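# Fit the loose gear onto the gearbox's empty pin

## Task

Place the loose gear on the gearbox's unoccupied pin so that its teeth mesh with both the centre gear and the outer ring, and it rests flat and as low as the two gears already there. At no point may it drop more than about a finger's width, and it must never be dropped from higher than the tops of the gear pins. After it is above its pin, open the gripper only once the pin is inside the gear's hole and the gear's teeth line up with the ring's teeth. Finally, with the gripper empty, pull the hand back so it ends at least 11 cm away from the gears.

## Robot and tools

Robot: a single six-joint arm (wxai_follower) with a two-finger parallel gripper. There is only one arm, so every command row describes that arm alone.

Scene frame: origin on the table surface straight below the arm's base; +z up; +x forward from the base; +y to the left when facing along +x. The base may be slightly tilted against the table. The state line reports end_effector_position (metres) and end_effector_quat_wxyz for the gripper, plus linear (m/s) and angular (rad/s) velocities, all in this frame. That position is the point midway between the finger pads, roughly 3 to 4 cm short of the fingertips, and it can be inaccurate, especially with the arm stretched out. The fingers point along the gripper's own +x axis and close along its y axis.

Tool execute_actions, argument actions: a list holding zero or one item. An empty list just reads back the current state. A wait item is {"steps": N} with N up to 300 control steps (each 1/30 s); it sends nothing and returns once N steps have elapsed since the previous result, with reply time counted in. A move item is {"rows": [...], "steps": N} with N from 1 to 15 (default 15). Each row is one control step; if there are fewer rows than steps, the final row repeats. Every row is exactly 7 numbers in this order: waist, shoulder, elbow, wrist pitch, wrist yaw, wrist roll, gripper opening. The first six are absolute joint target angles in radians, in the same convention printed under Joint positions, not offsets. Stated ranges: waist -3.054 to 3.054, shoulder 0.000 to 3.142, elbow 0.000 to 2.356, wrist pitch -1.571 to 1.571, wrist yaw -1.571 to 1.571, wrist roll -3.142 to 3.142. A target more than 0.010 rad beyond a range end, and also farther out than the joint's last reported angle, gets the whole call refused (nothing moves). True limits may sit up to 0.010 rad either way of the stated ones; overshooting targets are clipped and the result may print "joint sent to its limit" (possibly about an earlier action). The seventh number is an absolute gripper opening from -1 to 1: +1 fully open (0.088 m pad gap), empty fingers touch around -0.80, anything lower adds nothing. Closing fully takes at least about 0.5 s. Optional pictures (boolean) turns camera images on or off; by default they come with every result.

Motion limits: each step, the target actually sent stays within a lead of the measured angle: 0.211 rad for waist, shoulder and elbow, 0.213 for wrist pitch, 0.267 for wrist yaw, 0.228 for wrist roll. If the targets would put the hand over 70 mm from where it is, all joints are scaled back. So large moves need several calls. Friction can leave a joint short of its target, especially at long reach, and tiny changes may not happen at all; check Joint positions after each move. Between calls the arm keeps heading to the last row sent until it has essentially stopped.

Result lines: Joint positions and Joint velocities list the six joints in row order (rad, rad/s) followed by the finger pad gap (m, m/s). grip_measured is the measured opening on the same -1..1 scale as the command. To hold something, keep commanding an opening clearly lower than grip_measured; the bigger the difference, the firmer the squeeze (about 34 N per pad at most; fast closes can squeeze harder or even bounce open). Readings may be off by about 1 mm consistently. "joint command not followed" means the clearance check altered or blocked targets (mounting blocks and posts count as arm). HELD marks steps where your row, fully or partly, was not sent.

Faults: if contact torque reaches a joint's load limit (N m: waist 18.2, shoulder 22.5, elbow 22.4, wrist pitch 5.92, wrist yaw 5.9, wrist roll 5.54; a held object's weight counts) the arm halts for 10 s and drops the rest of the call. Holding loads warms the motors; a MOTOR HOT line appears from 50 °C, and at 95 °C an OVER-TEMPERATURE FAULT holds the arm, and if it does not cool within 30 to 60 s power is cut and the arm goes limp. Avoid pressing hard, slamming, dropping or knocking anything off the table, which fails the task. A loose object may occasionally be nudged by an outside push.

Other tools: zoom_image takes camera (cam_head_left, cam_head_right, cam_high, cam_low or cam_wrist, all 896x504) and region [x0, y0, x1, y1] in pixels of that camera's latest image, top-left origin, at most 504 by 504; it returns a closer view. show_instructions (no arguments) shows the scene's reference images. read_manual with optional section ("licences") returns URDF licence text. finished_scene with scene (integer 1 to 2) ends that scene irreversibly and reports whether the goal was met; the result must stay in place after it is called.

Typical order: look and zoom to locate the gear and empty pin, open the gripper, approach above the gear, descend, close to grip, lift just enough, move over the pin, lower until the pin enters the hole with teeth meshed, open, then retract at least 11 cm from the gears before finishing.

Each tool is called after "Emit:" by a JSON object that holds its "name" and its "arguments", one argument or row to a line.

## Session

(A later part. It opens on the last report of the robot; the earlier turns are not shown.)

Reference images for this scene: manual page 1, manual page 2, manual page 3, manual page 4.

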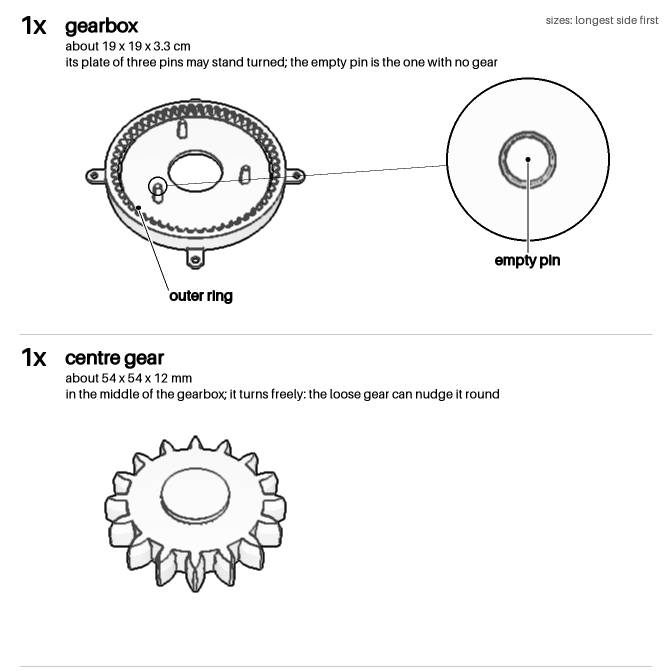

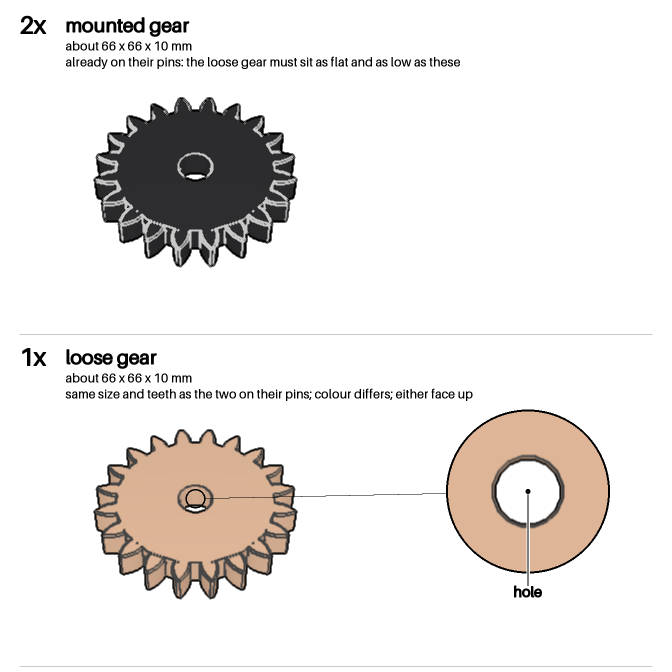

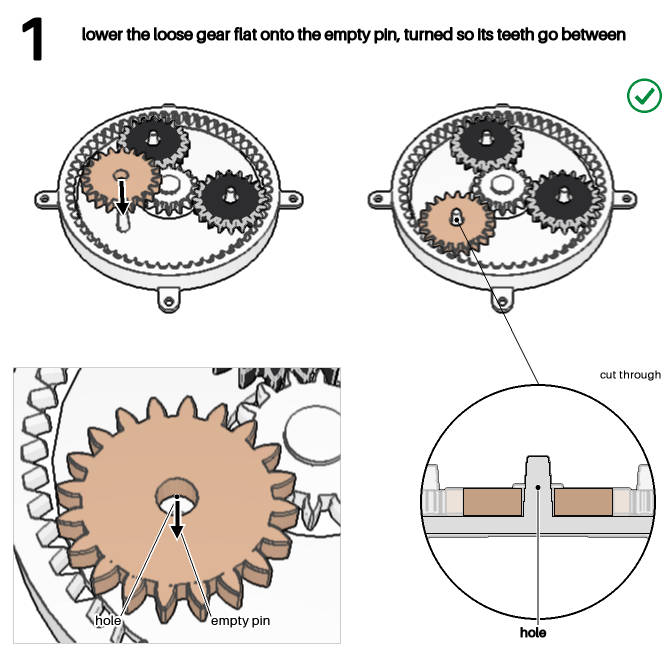

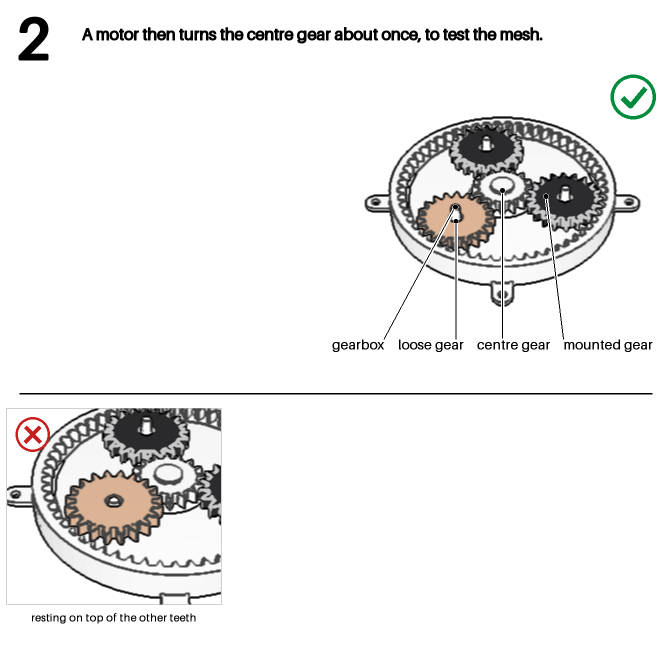

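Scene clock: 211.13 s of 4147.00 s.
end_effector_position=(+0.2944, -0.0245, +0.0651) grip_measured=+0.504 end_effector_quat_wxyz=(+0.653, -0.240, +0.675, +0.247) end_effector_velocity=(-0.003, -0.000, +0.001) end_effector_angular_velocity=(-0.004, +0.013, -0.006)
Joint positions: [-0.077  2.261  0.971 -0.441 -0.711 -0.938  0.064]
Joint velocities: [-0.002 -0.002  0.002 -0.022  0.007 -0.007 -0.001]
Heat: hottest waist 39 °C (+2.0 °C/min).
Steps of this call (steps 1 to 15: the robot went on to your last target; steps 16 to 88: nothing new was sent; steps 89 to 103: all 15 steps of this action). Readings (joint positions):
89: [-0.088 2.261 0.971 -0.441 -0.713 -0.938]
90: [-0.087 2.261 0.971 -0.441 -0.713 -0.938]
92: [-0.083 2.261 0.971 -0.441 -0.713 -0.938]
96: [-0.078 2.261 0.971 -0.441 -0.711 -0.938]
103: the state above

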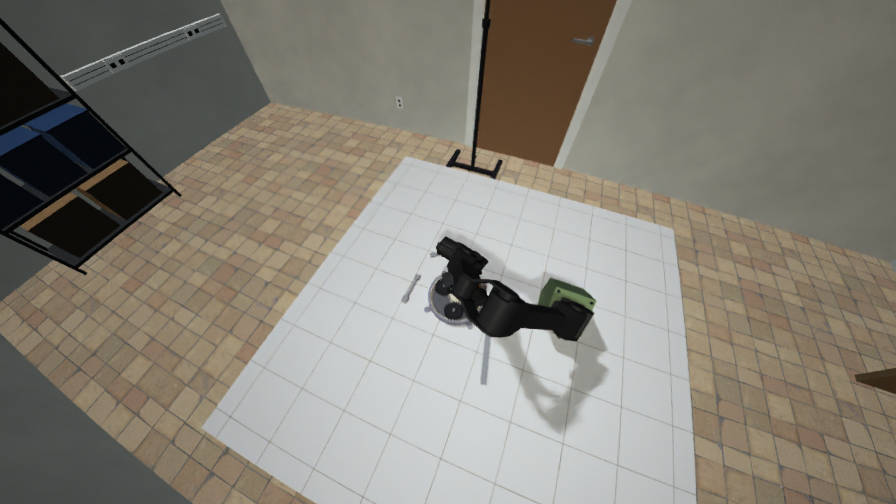

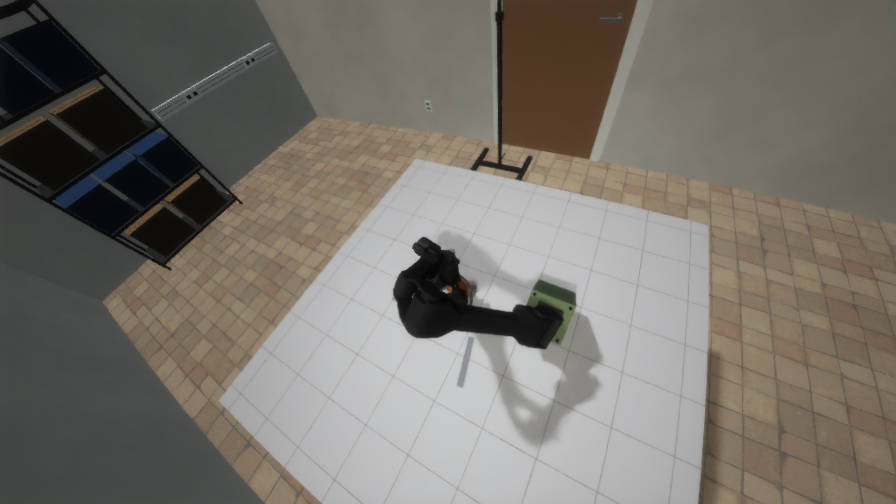

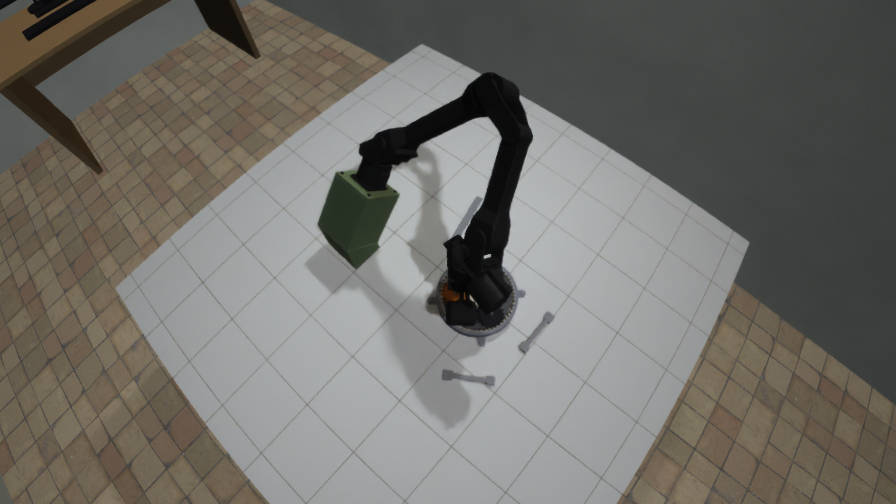

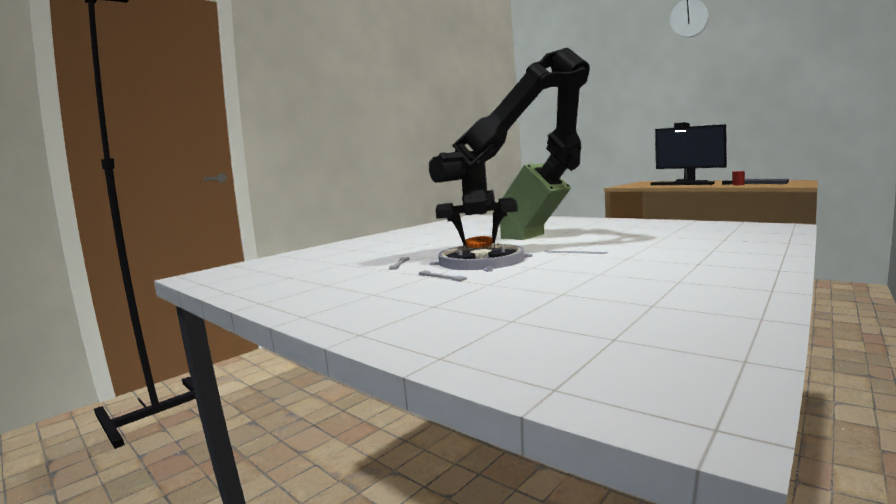

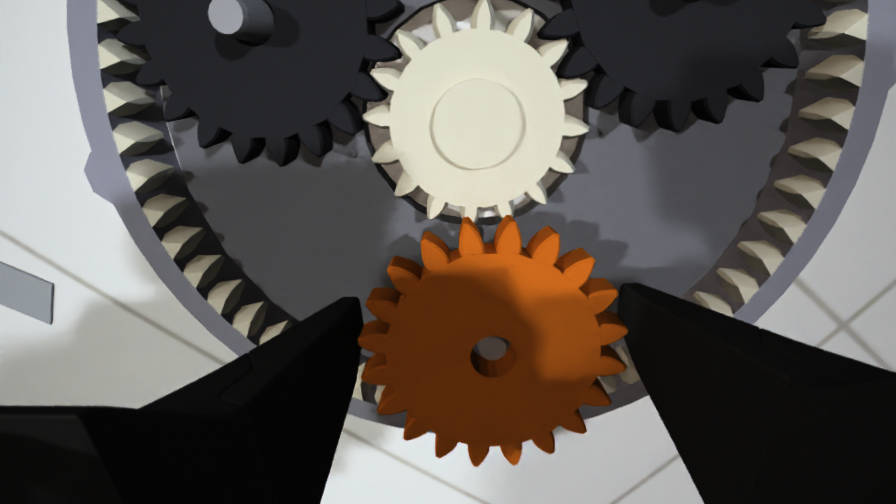

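Entered. Descend properly now, pin guides.

Emit:
{"name": "execute_actions", "arguments": {
  "actions": [
    {"rows":[[-0.074,2.274,0.977,-0.436,-0.716,-0.936,0.3],[-0.071,2.278,0.976,-0.43,-0.716,-0.934,0.3],[-0.068,2.282,0.975,-0.424,-0.717,-0.932,0.3],[-0.065,2.286,0.974,-0.418,-0.717,-0.93,0.3],[-0.062,2.29,0.973,-0.412,-0.718,-0.928,0.3]],"steps":15}
  ]
}}

Emit:
{"name": "zoom_image", "arguments": {
  "camera": "cam_wrist",
  "region": [400,180,600,410]
}}

Scene clock: 214.90 s of 4147.00 s.
end_effector_position=(+0.2953, -0.0264, +0.0609) grip_measured=+0.504 end_effector_quat_wxyz=(+0.653, -0.242, +0.674, +0.248) end_effector_velocity=(+0.002, -0.006, +0.001) end_effector_angular_velocity=(-0.024, -0.013, -0.001)
Joint positions: [-0.072  2.275  0.971 -0.42  -0.71  -0.933  0.064]
Joint velocities: [-0.007  0.002 -0.002  0.022  0.022  0.007 -0.001]
Heat: hottest waist 39 °C (+2.0 °C/min).
Steps of this call (steps 1 to 15: the robot went on to your last target; steps 16 to 98: nothing new was sent; steps 99 to 113: all 15 steps of this action). Readings (joint positions):
99: [-0.077 2.263 0.971 -0.441 -0.711 -0.938]
100: [-0.076 2.263 0.971 -0.440 -0.711 -0.938]
102: [-0.074 2.268 0.971 -0.433 -0.711 -0.938]
106: [-0.071 2.274 0.971 -0.426 -0.711 -0.935]
113: the state above

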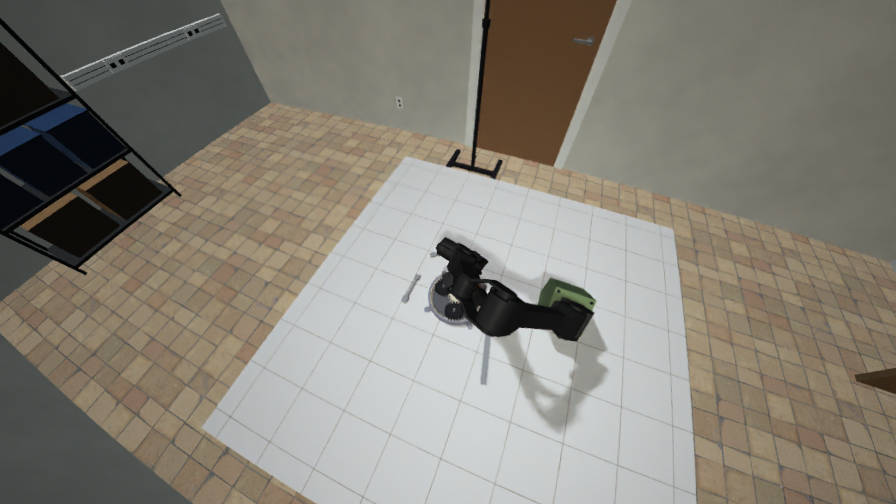

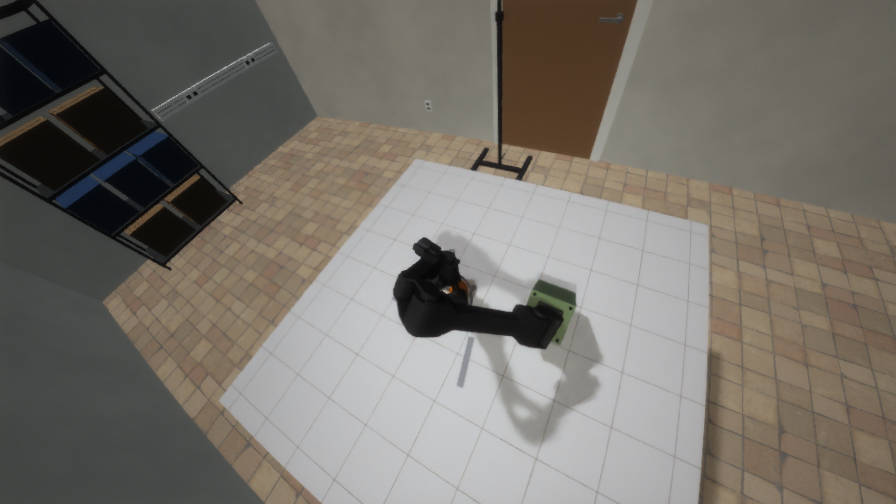

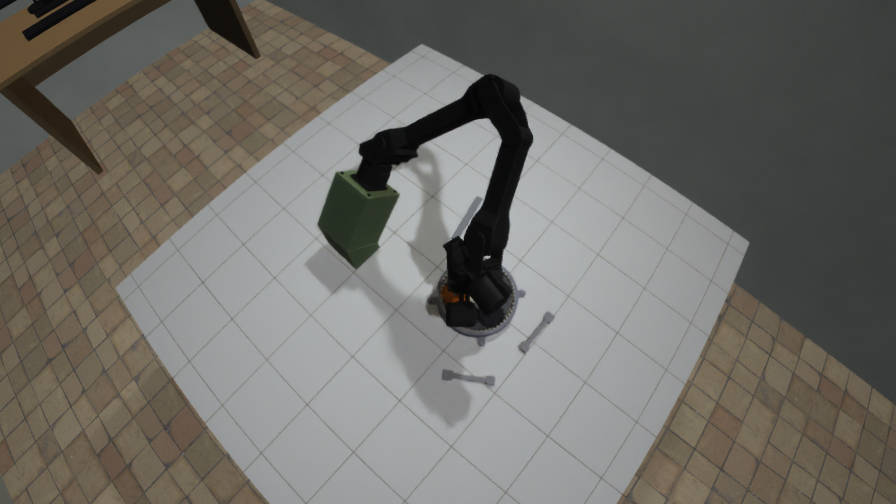

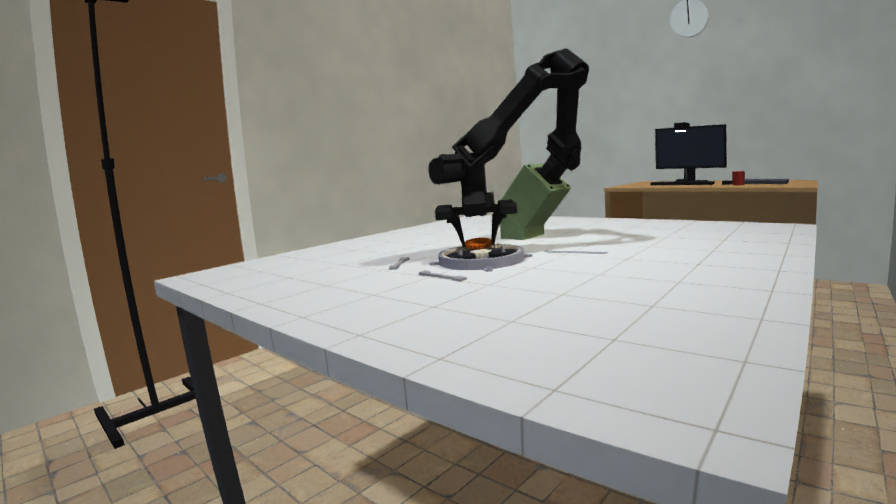

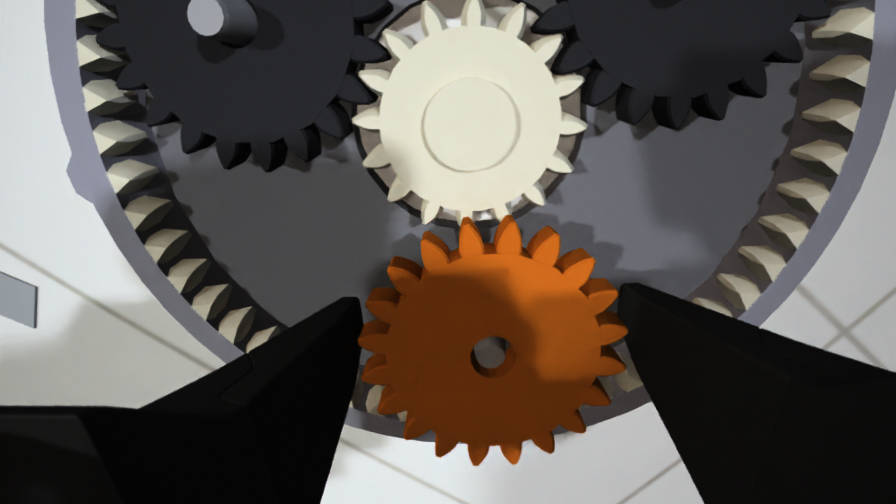

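Region (400, 180, 600, 410) of cam_wrist's 896x504 image, scaled by 2.191, with more detail than that image has; it fills the left 438 columns of this view, and the rest is white.

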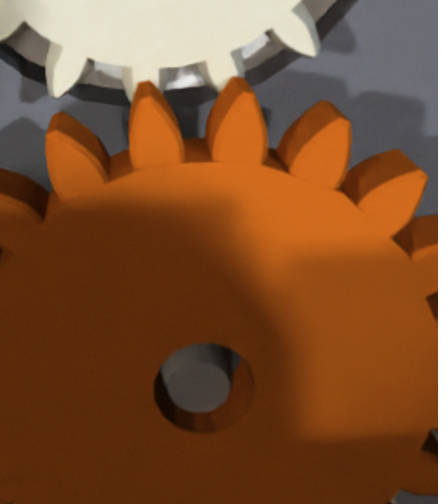

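Emit:
{"name": "execute_actions", "arguments": {
  "actions": [
    {"rows":[[-0.058,2.292,0.972,-0.41,-0.718,-0.926,0.3],[-0.055,2.296,0.971,-0.404,-0.718,-0.924,0.3],[-0.052,2.3,0.97,-0.398,-0.719,-0.922,0.3],[-0.049,2.304,0.969,-0.392,-0.719,-0.92,0.3]],"steps":15}
  ]
}}

Emit:
{"name": "zoom_image", "arguments": {
  "camera": "cam_low",
  "region": [440,220,520,275]
}}

Scene clock: 219.47 s of 4147.00 s.
end_effector_position=(+0.2957, -0.0275, +0.0589) grip_measured=+0.504 end_effector_quat_wxyz=(+0.653, -0.243, +0.673, +0.246) end_effector_velocity=(-0.002, +0.000, -0.000) end_effector_angular_velocity=(+0.009, +0.006, -0.003)
Joint positions: [-0.069  2.282  0.969 -0.406 -0.709 -0.926  0.064]
Joint velocities: [-0.002  0.002 -0.002 -0.007 -0.007 -0.007  0.   ]
Heat: hottest waist 39 °C (+2.0 °C/min).
Steps of this call (steps 1 to 15: the robot went on to your last target; steps 16 to 122: nothing new was sent; steps 123 to 137: all 15 steps of this action). Readings (joint positions):
123: [-0.069 2.279 0.971 -0.415 -0.710 -0.931]
124: [-0.069 2.279 0.971 -0.414 -0.710 -0.930]
126: [-0.069 2.280 0.971 -0.413 -0.710 -0.929]
130: [-0.069 2.281 0.970 -0.409 -0.709 -0.927]
137: the state above

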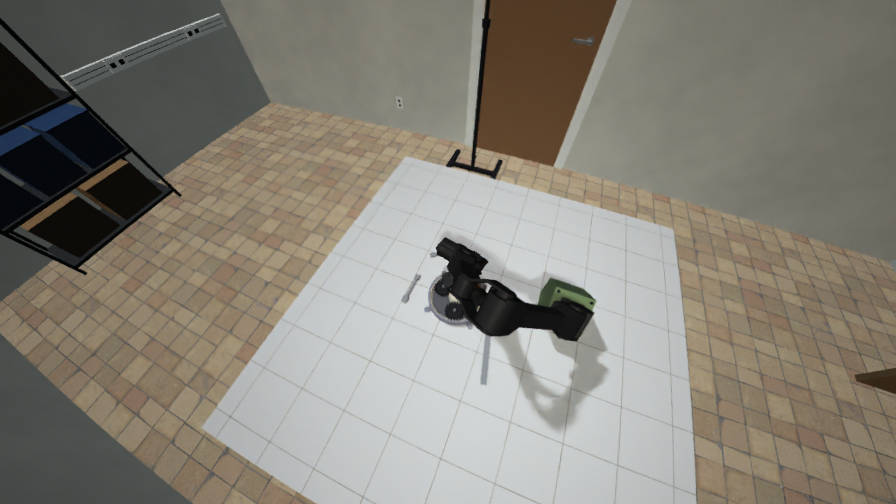

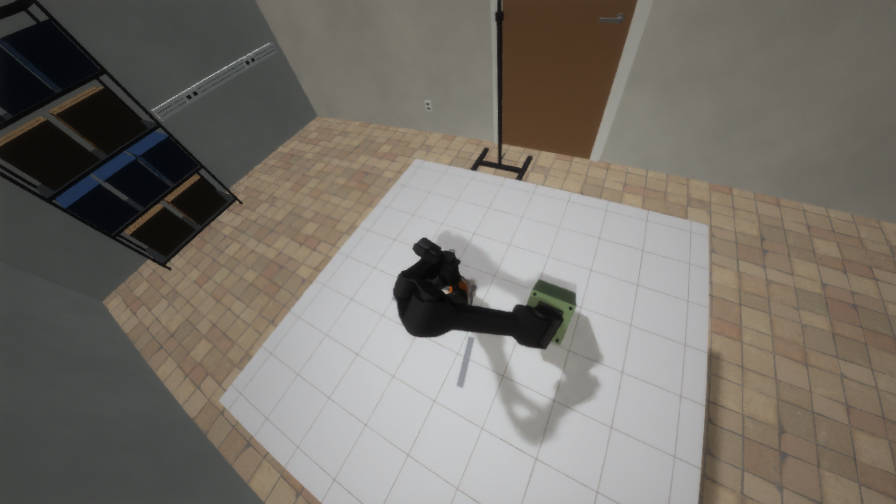

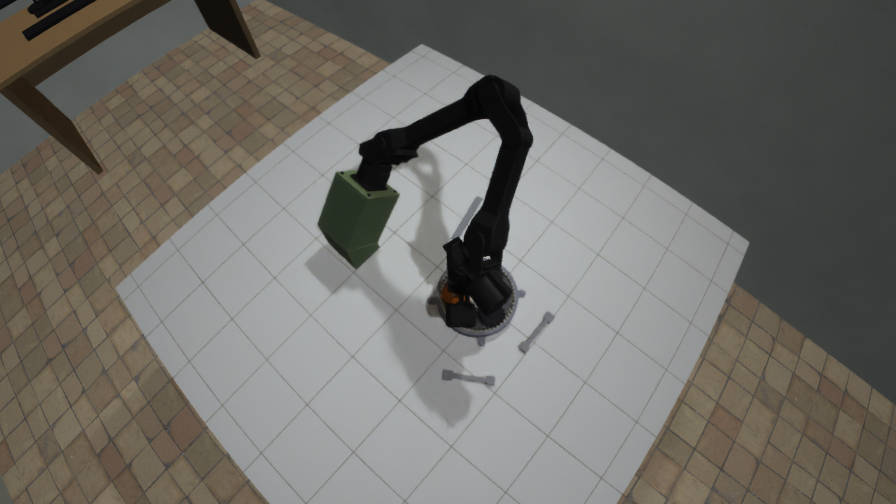

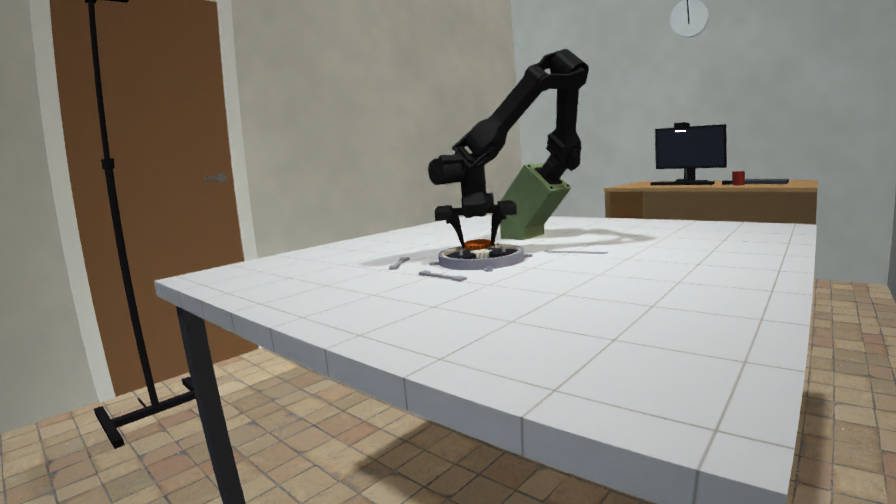

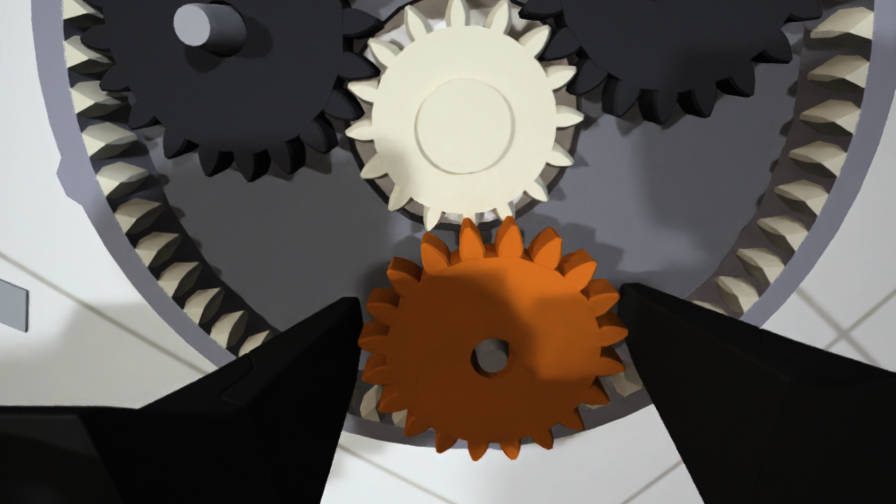

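Region (440, 220, 520, 275) of cam_low's 896x504 image, scaled by 6.300, with more detail than that image has; it fills the top 346 rows of this view, and the rest is white.

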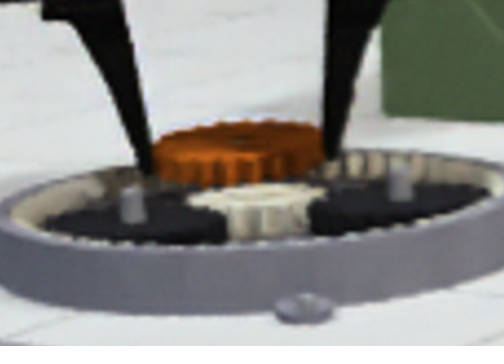

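Emit:
{"name": "execute_actions", "arguments": {
  "actions": [
    {"rows":[[-0.062,2.292,0.972,-0.415,-0.718,-0.94,0.3],[-0.062,2.292,0.972,-0.415,-0.718,-0.952,0.3],[-0.062,2.292,0.972,-0.415,-0.718,-0.964,0.3],[-0.062,2.292,0.972,-0.415,-0.718,-0.976,0.3],[-0.062,2.292,0.972,-0.415,-0.718,-0.988,0.3],[-0.062,2.292,0.972,-0.415,-0.718,-1.0,0.3],[-0.062,2.292,0.972,-0.415,-0.718,-1.012,0.3],[-0.062,2.292,0.972,-0.415,-0.718,-1.024,0.3],[-0.062,2.292,0.972,-0.415,-0.718,-1.036,0.3],[-0.062,2.292,0.972,-0.415,-0.718,-1.048,0.3],[-0.062,2.292,0.972,-0.415,-0.718,-1.06,0.3],[-0.062,2.292,0.972,-0.415,-0.718,-1.072,0.3],[-0.062,2.292,0.972,-0.415,-0.718,-1.084,0.3]],"steps":15}
  ]
}}

Scene clock: 225.13 s of 4147.00 s.
end_effector_position=(+0.2932, -0.0260, +0.0566) grip_measured=+0.503 end_effector_quat_wxyz=(+0.635, -0.279, +0.658, +0.294) end_effector_velocity=(-0.002, -0.001, +0.001) end_effector_angular_velocity=(+0.002, +0.004, +0.206)
Joint positions: [-0.065  2.288  0.969 -0.412 -0.718 -1.059  0.064]
Joint velocities: [-0.002 -0.002 -0.002 -0.007  0.007 -0.212  0.002]
Heat: hottest waist 38 °C (+1.0 °C/min).
Steps of this call (steps 1 to 15: the robot went on to your last target; steps 16 to 155: nothing new was sent; steps 156 to 170: all 15 steps of this action). Readings (joint positions):
156: [-0.066 2.288 0.969 -0.397 -0.710 -0.922]
157: [-0.066 2.288 0.969 -0.399 -0.711 -0.926]
159: [-0.066 2.288 0.969 -0.404 -0.715 -0.943]
163: [-0.065 2.288 0.969 -0.410 -0.716 -0.984]
170: the state above

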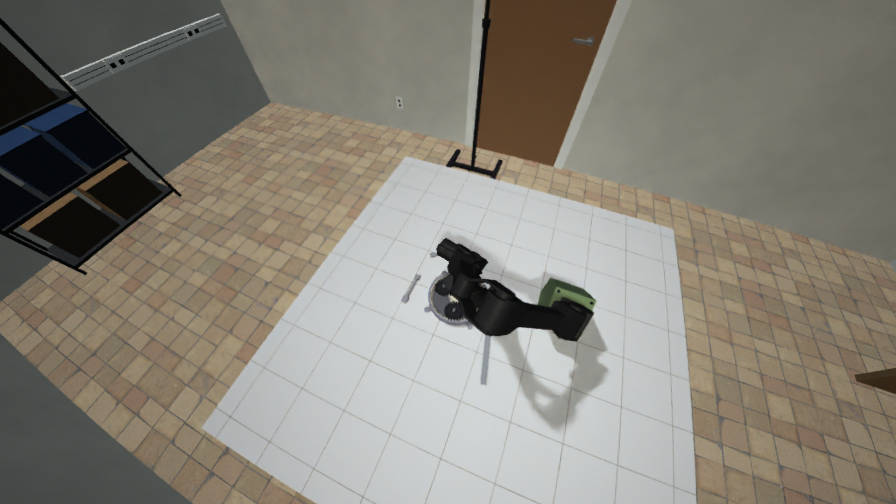

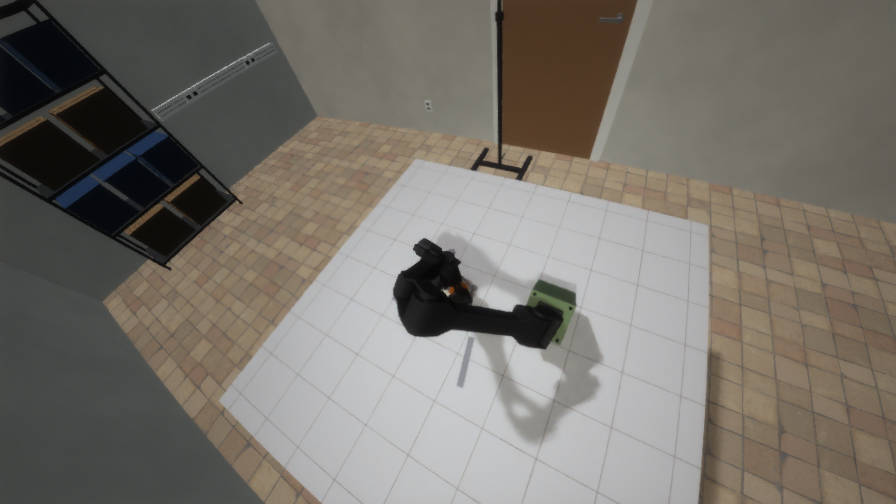

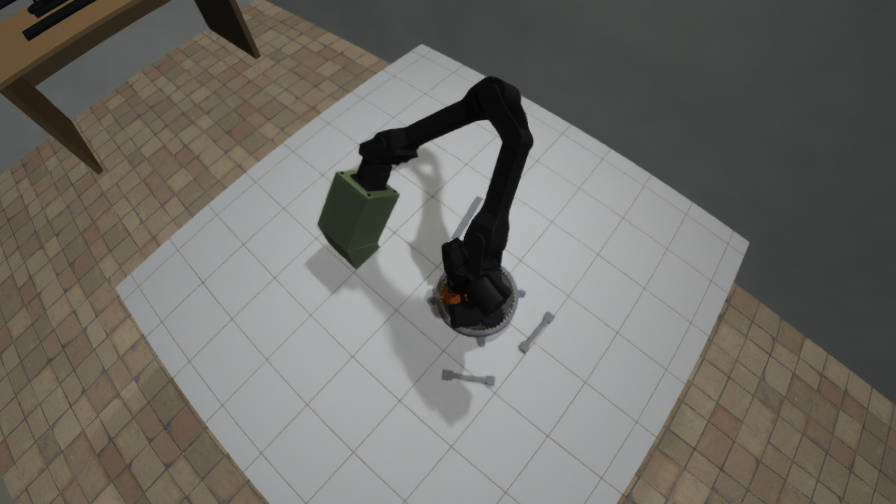

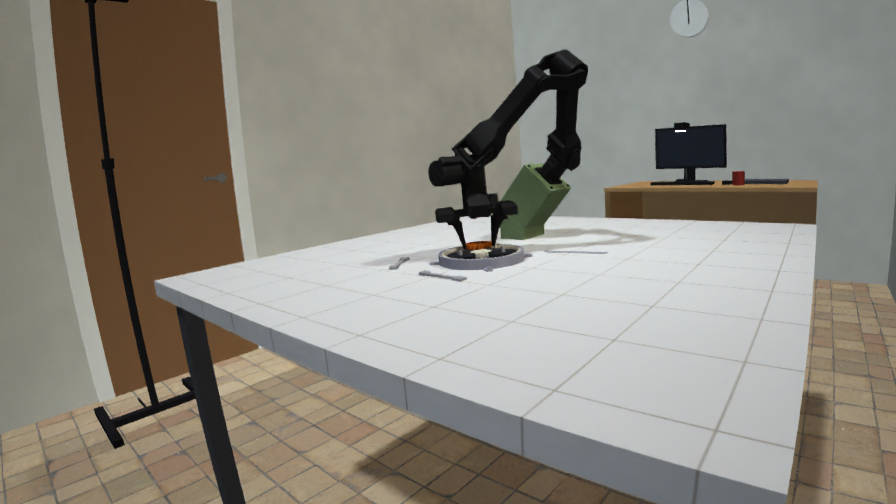

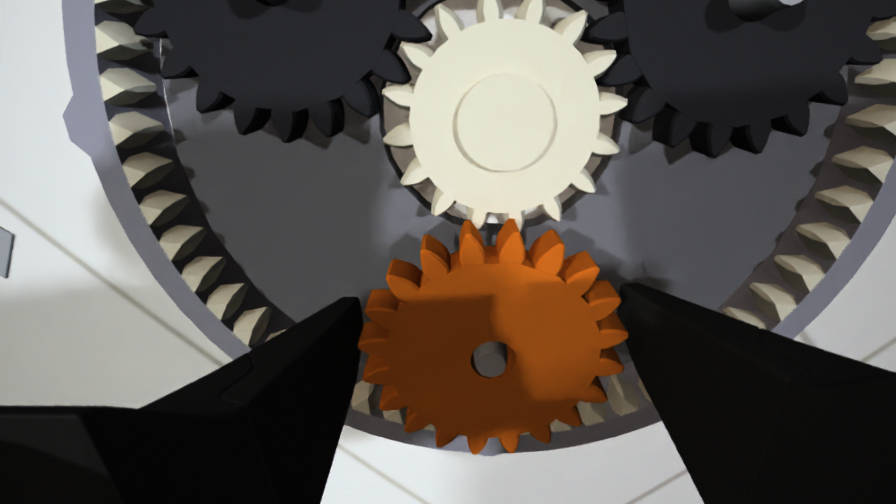

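Emit:
{"name": "execute_actions", "arguments": {
  "actions": [
    {"rows":[[-0.056,2.298,0.972,-0.41,-0.72,-1.084,0.3],[-0.056,2.298,0.972,-0.41,-0.72,-1.094,0.3],[-0.056,2.298,0.972,-0.41,-0.72,-1.104,0.3],[-0.056,2.298,0.972,-0.41,-0.72,-1.114,0.3],[-0.056,2.298,0.972,-0.41,-0.72,-1.124,0.3],[-0.056,2.298,0.972,-0.41,-0.72,-1.134,0.3],[-0.056,2.298,0.972,-0.41,-0.72,-1.144,0.3],[-0.056,2.298,0.972,-0.41,-0.72,-1.154,0.3],[-0.056,2.298,0.972,-0.41,-0.72,-1.164,0.3],[-0.056,2.298,0.972,-0.41,-0.72,-1.174,0.3],[-0.056,2.298,0.972,-0.41,-0.72,-1.184,0.3],[-0.056,2.298,0.972,-0.41,-0.72,-1.194,0.3]],"steps":15}
  ]
}}

Emit:
{"name": "zoom_image", "arguments": {
  "camera": "cam_low",
  "region": [440,220,520,275]
}}

Scene clock: 232.83 s of 4147.00 s.
end_effector_position=(+0.2924, -0.0244, +0.0548) grip_measured=+0.503 end_effector_quat_wxyz=(+0.614, -0.317, +0.641, +0.334) end_effector_velocity=(-0.002, +0.004, +0.001) end_effector_angular_velocity=(+0.029, +0.006, +0.096)
Joint positions: [-0.056  2.289  0.969 -0.413 -0.717 -1.176  0.064]
Joint velocities: [-0.002 -0.002  0.002 -0.022 -0.022 -0.11   0.   ]
Heat: hottest waist 39 °C (+2.0 °C/min).
Steps of this call (steps 1 to 30: the robot went on to your last target; steps 31 to 216: nothing new was sent; steps 217 to 231: all 15 steps of this action). Readings (joint positions):
217: [-0.062 2.288 0.969 -0.415 -0.719 -1.081]
218: [-0.061 2.288 0.969 -0.415 -0.718 -1.082]
220: [-0.059 2.288 0.969 -0.413 -0.717 -1.091]
224: [-0.058 2.289 0.969 -0.412 -0.716 -1.122]
231: the state above

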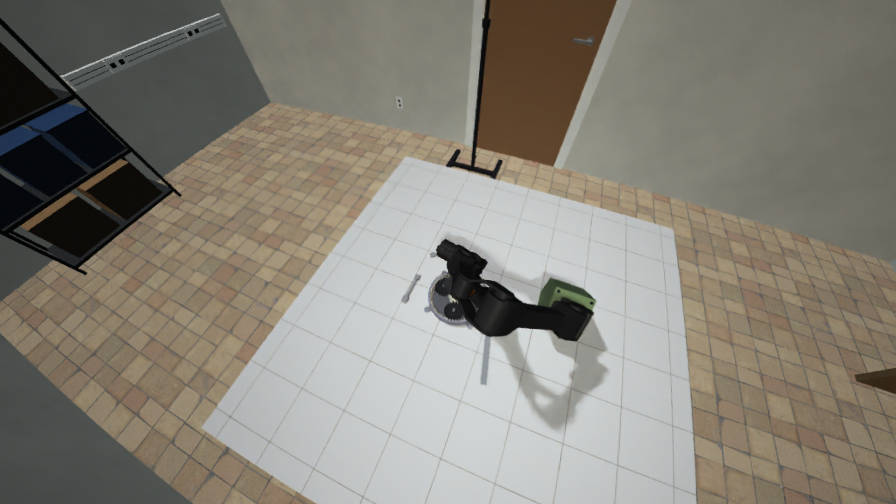

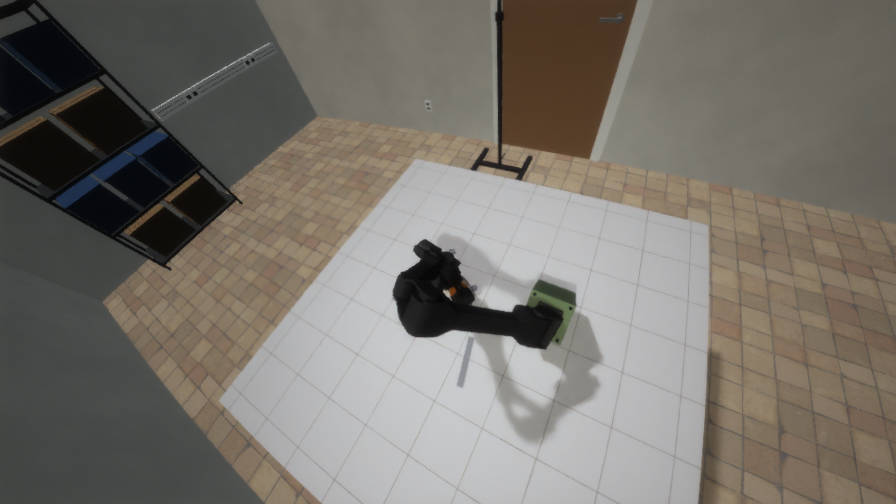

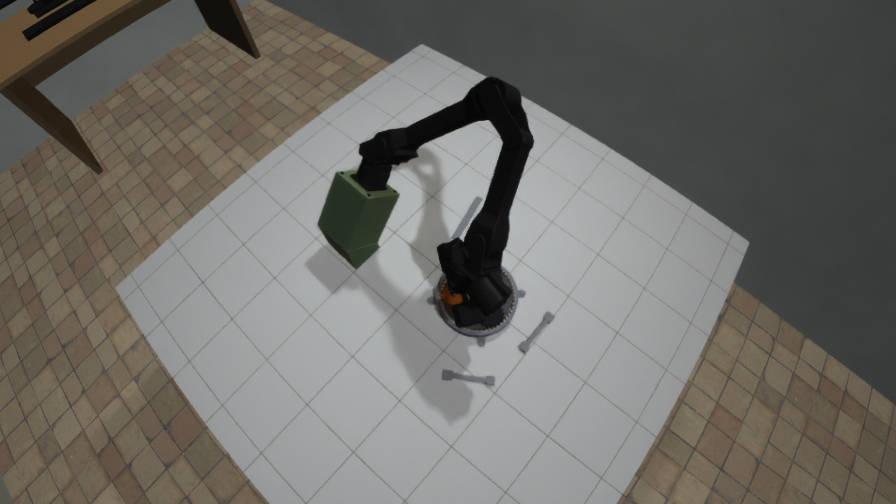

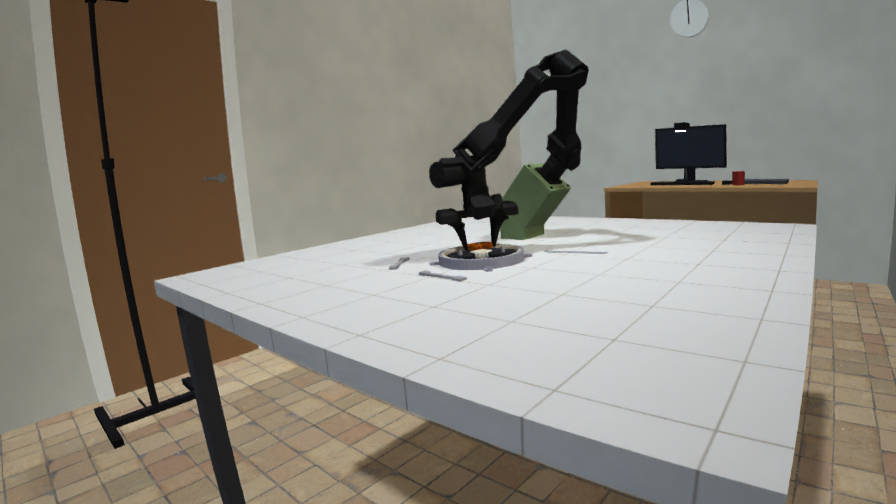

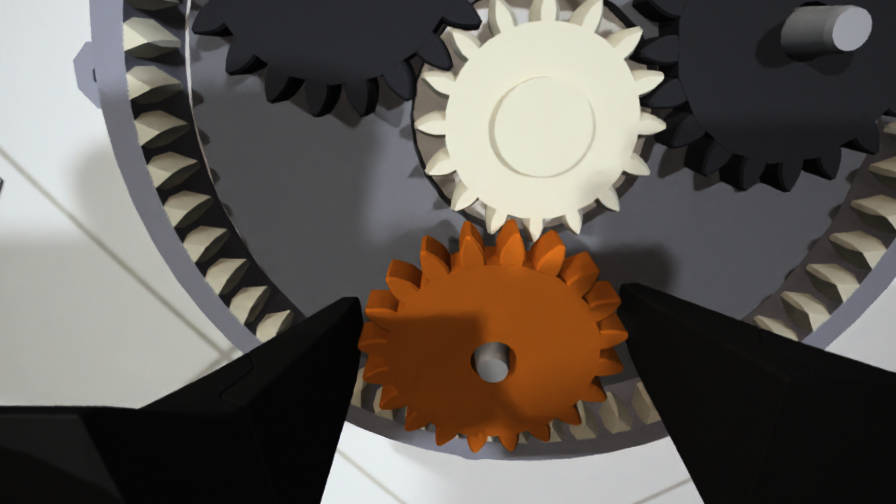

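Region (440, 220, 520, 275) of cam_low's 896x504 image, scaled by 6.300, with more detail than that image has; it fills the top 346 rows of this view, and the rest is white.

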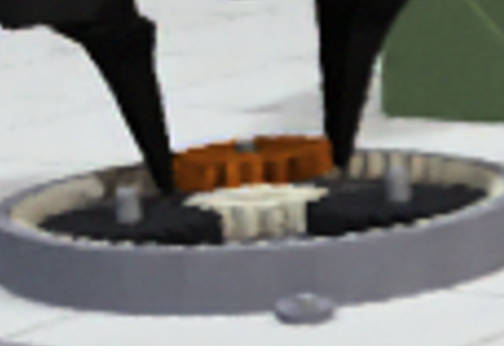

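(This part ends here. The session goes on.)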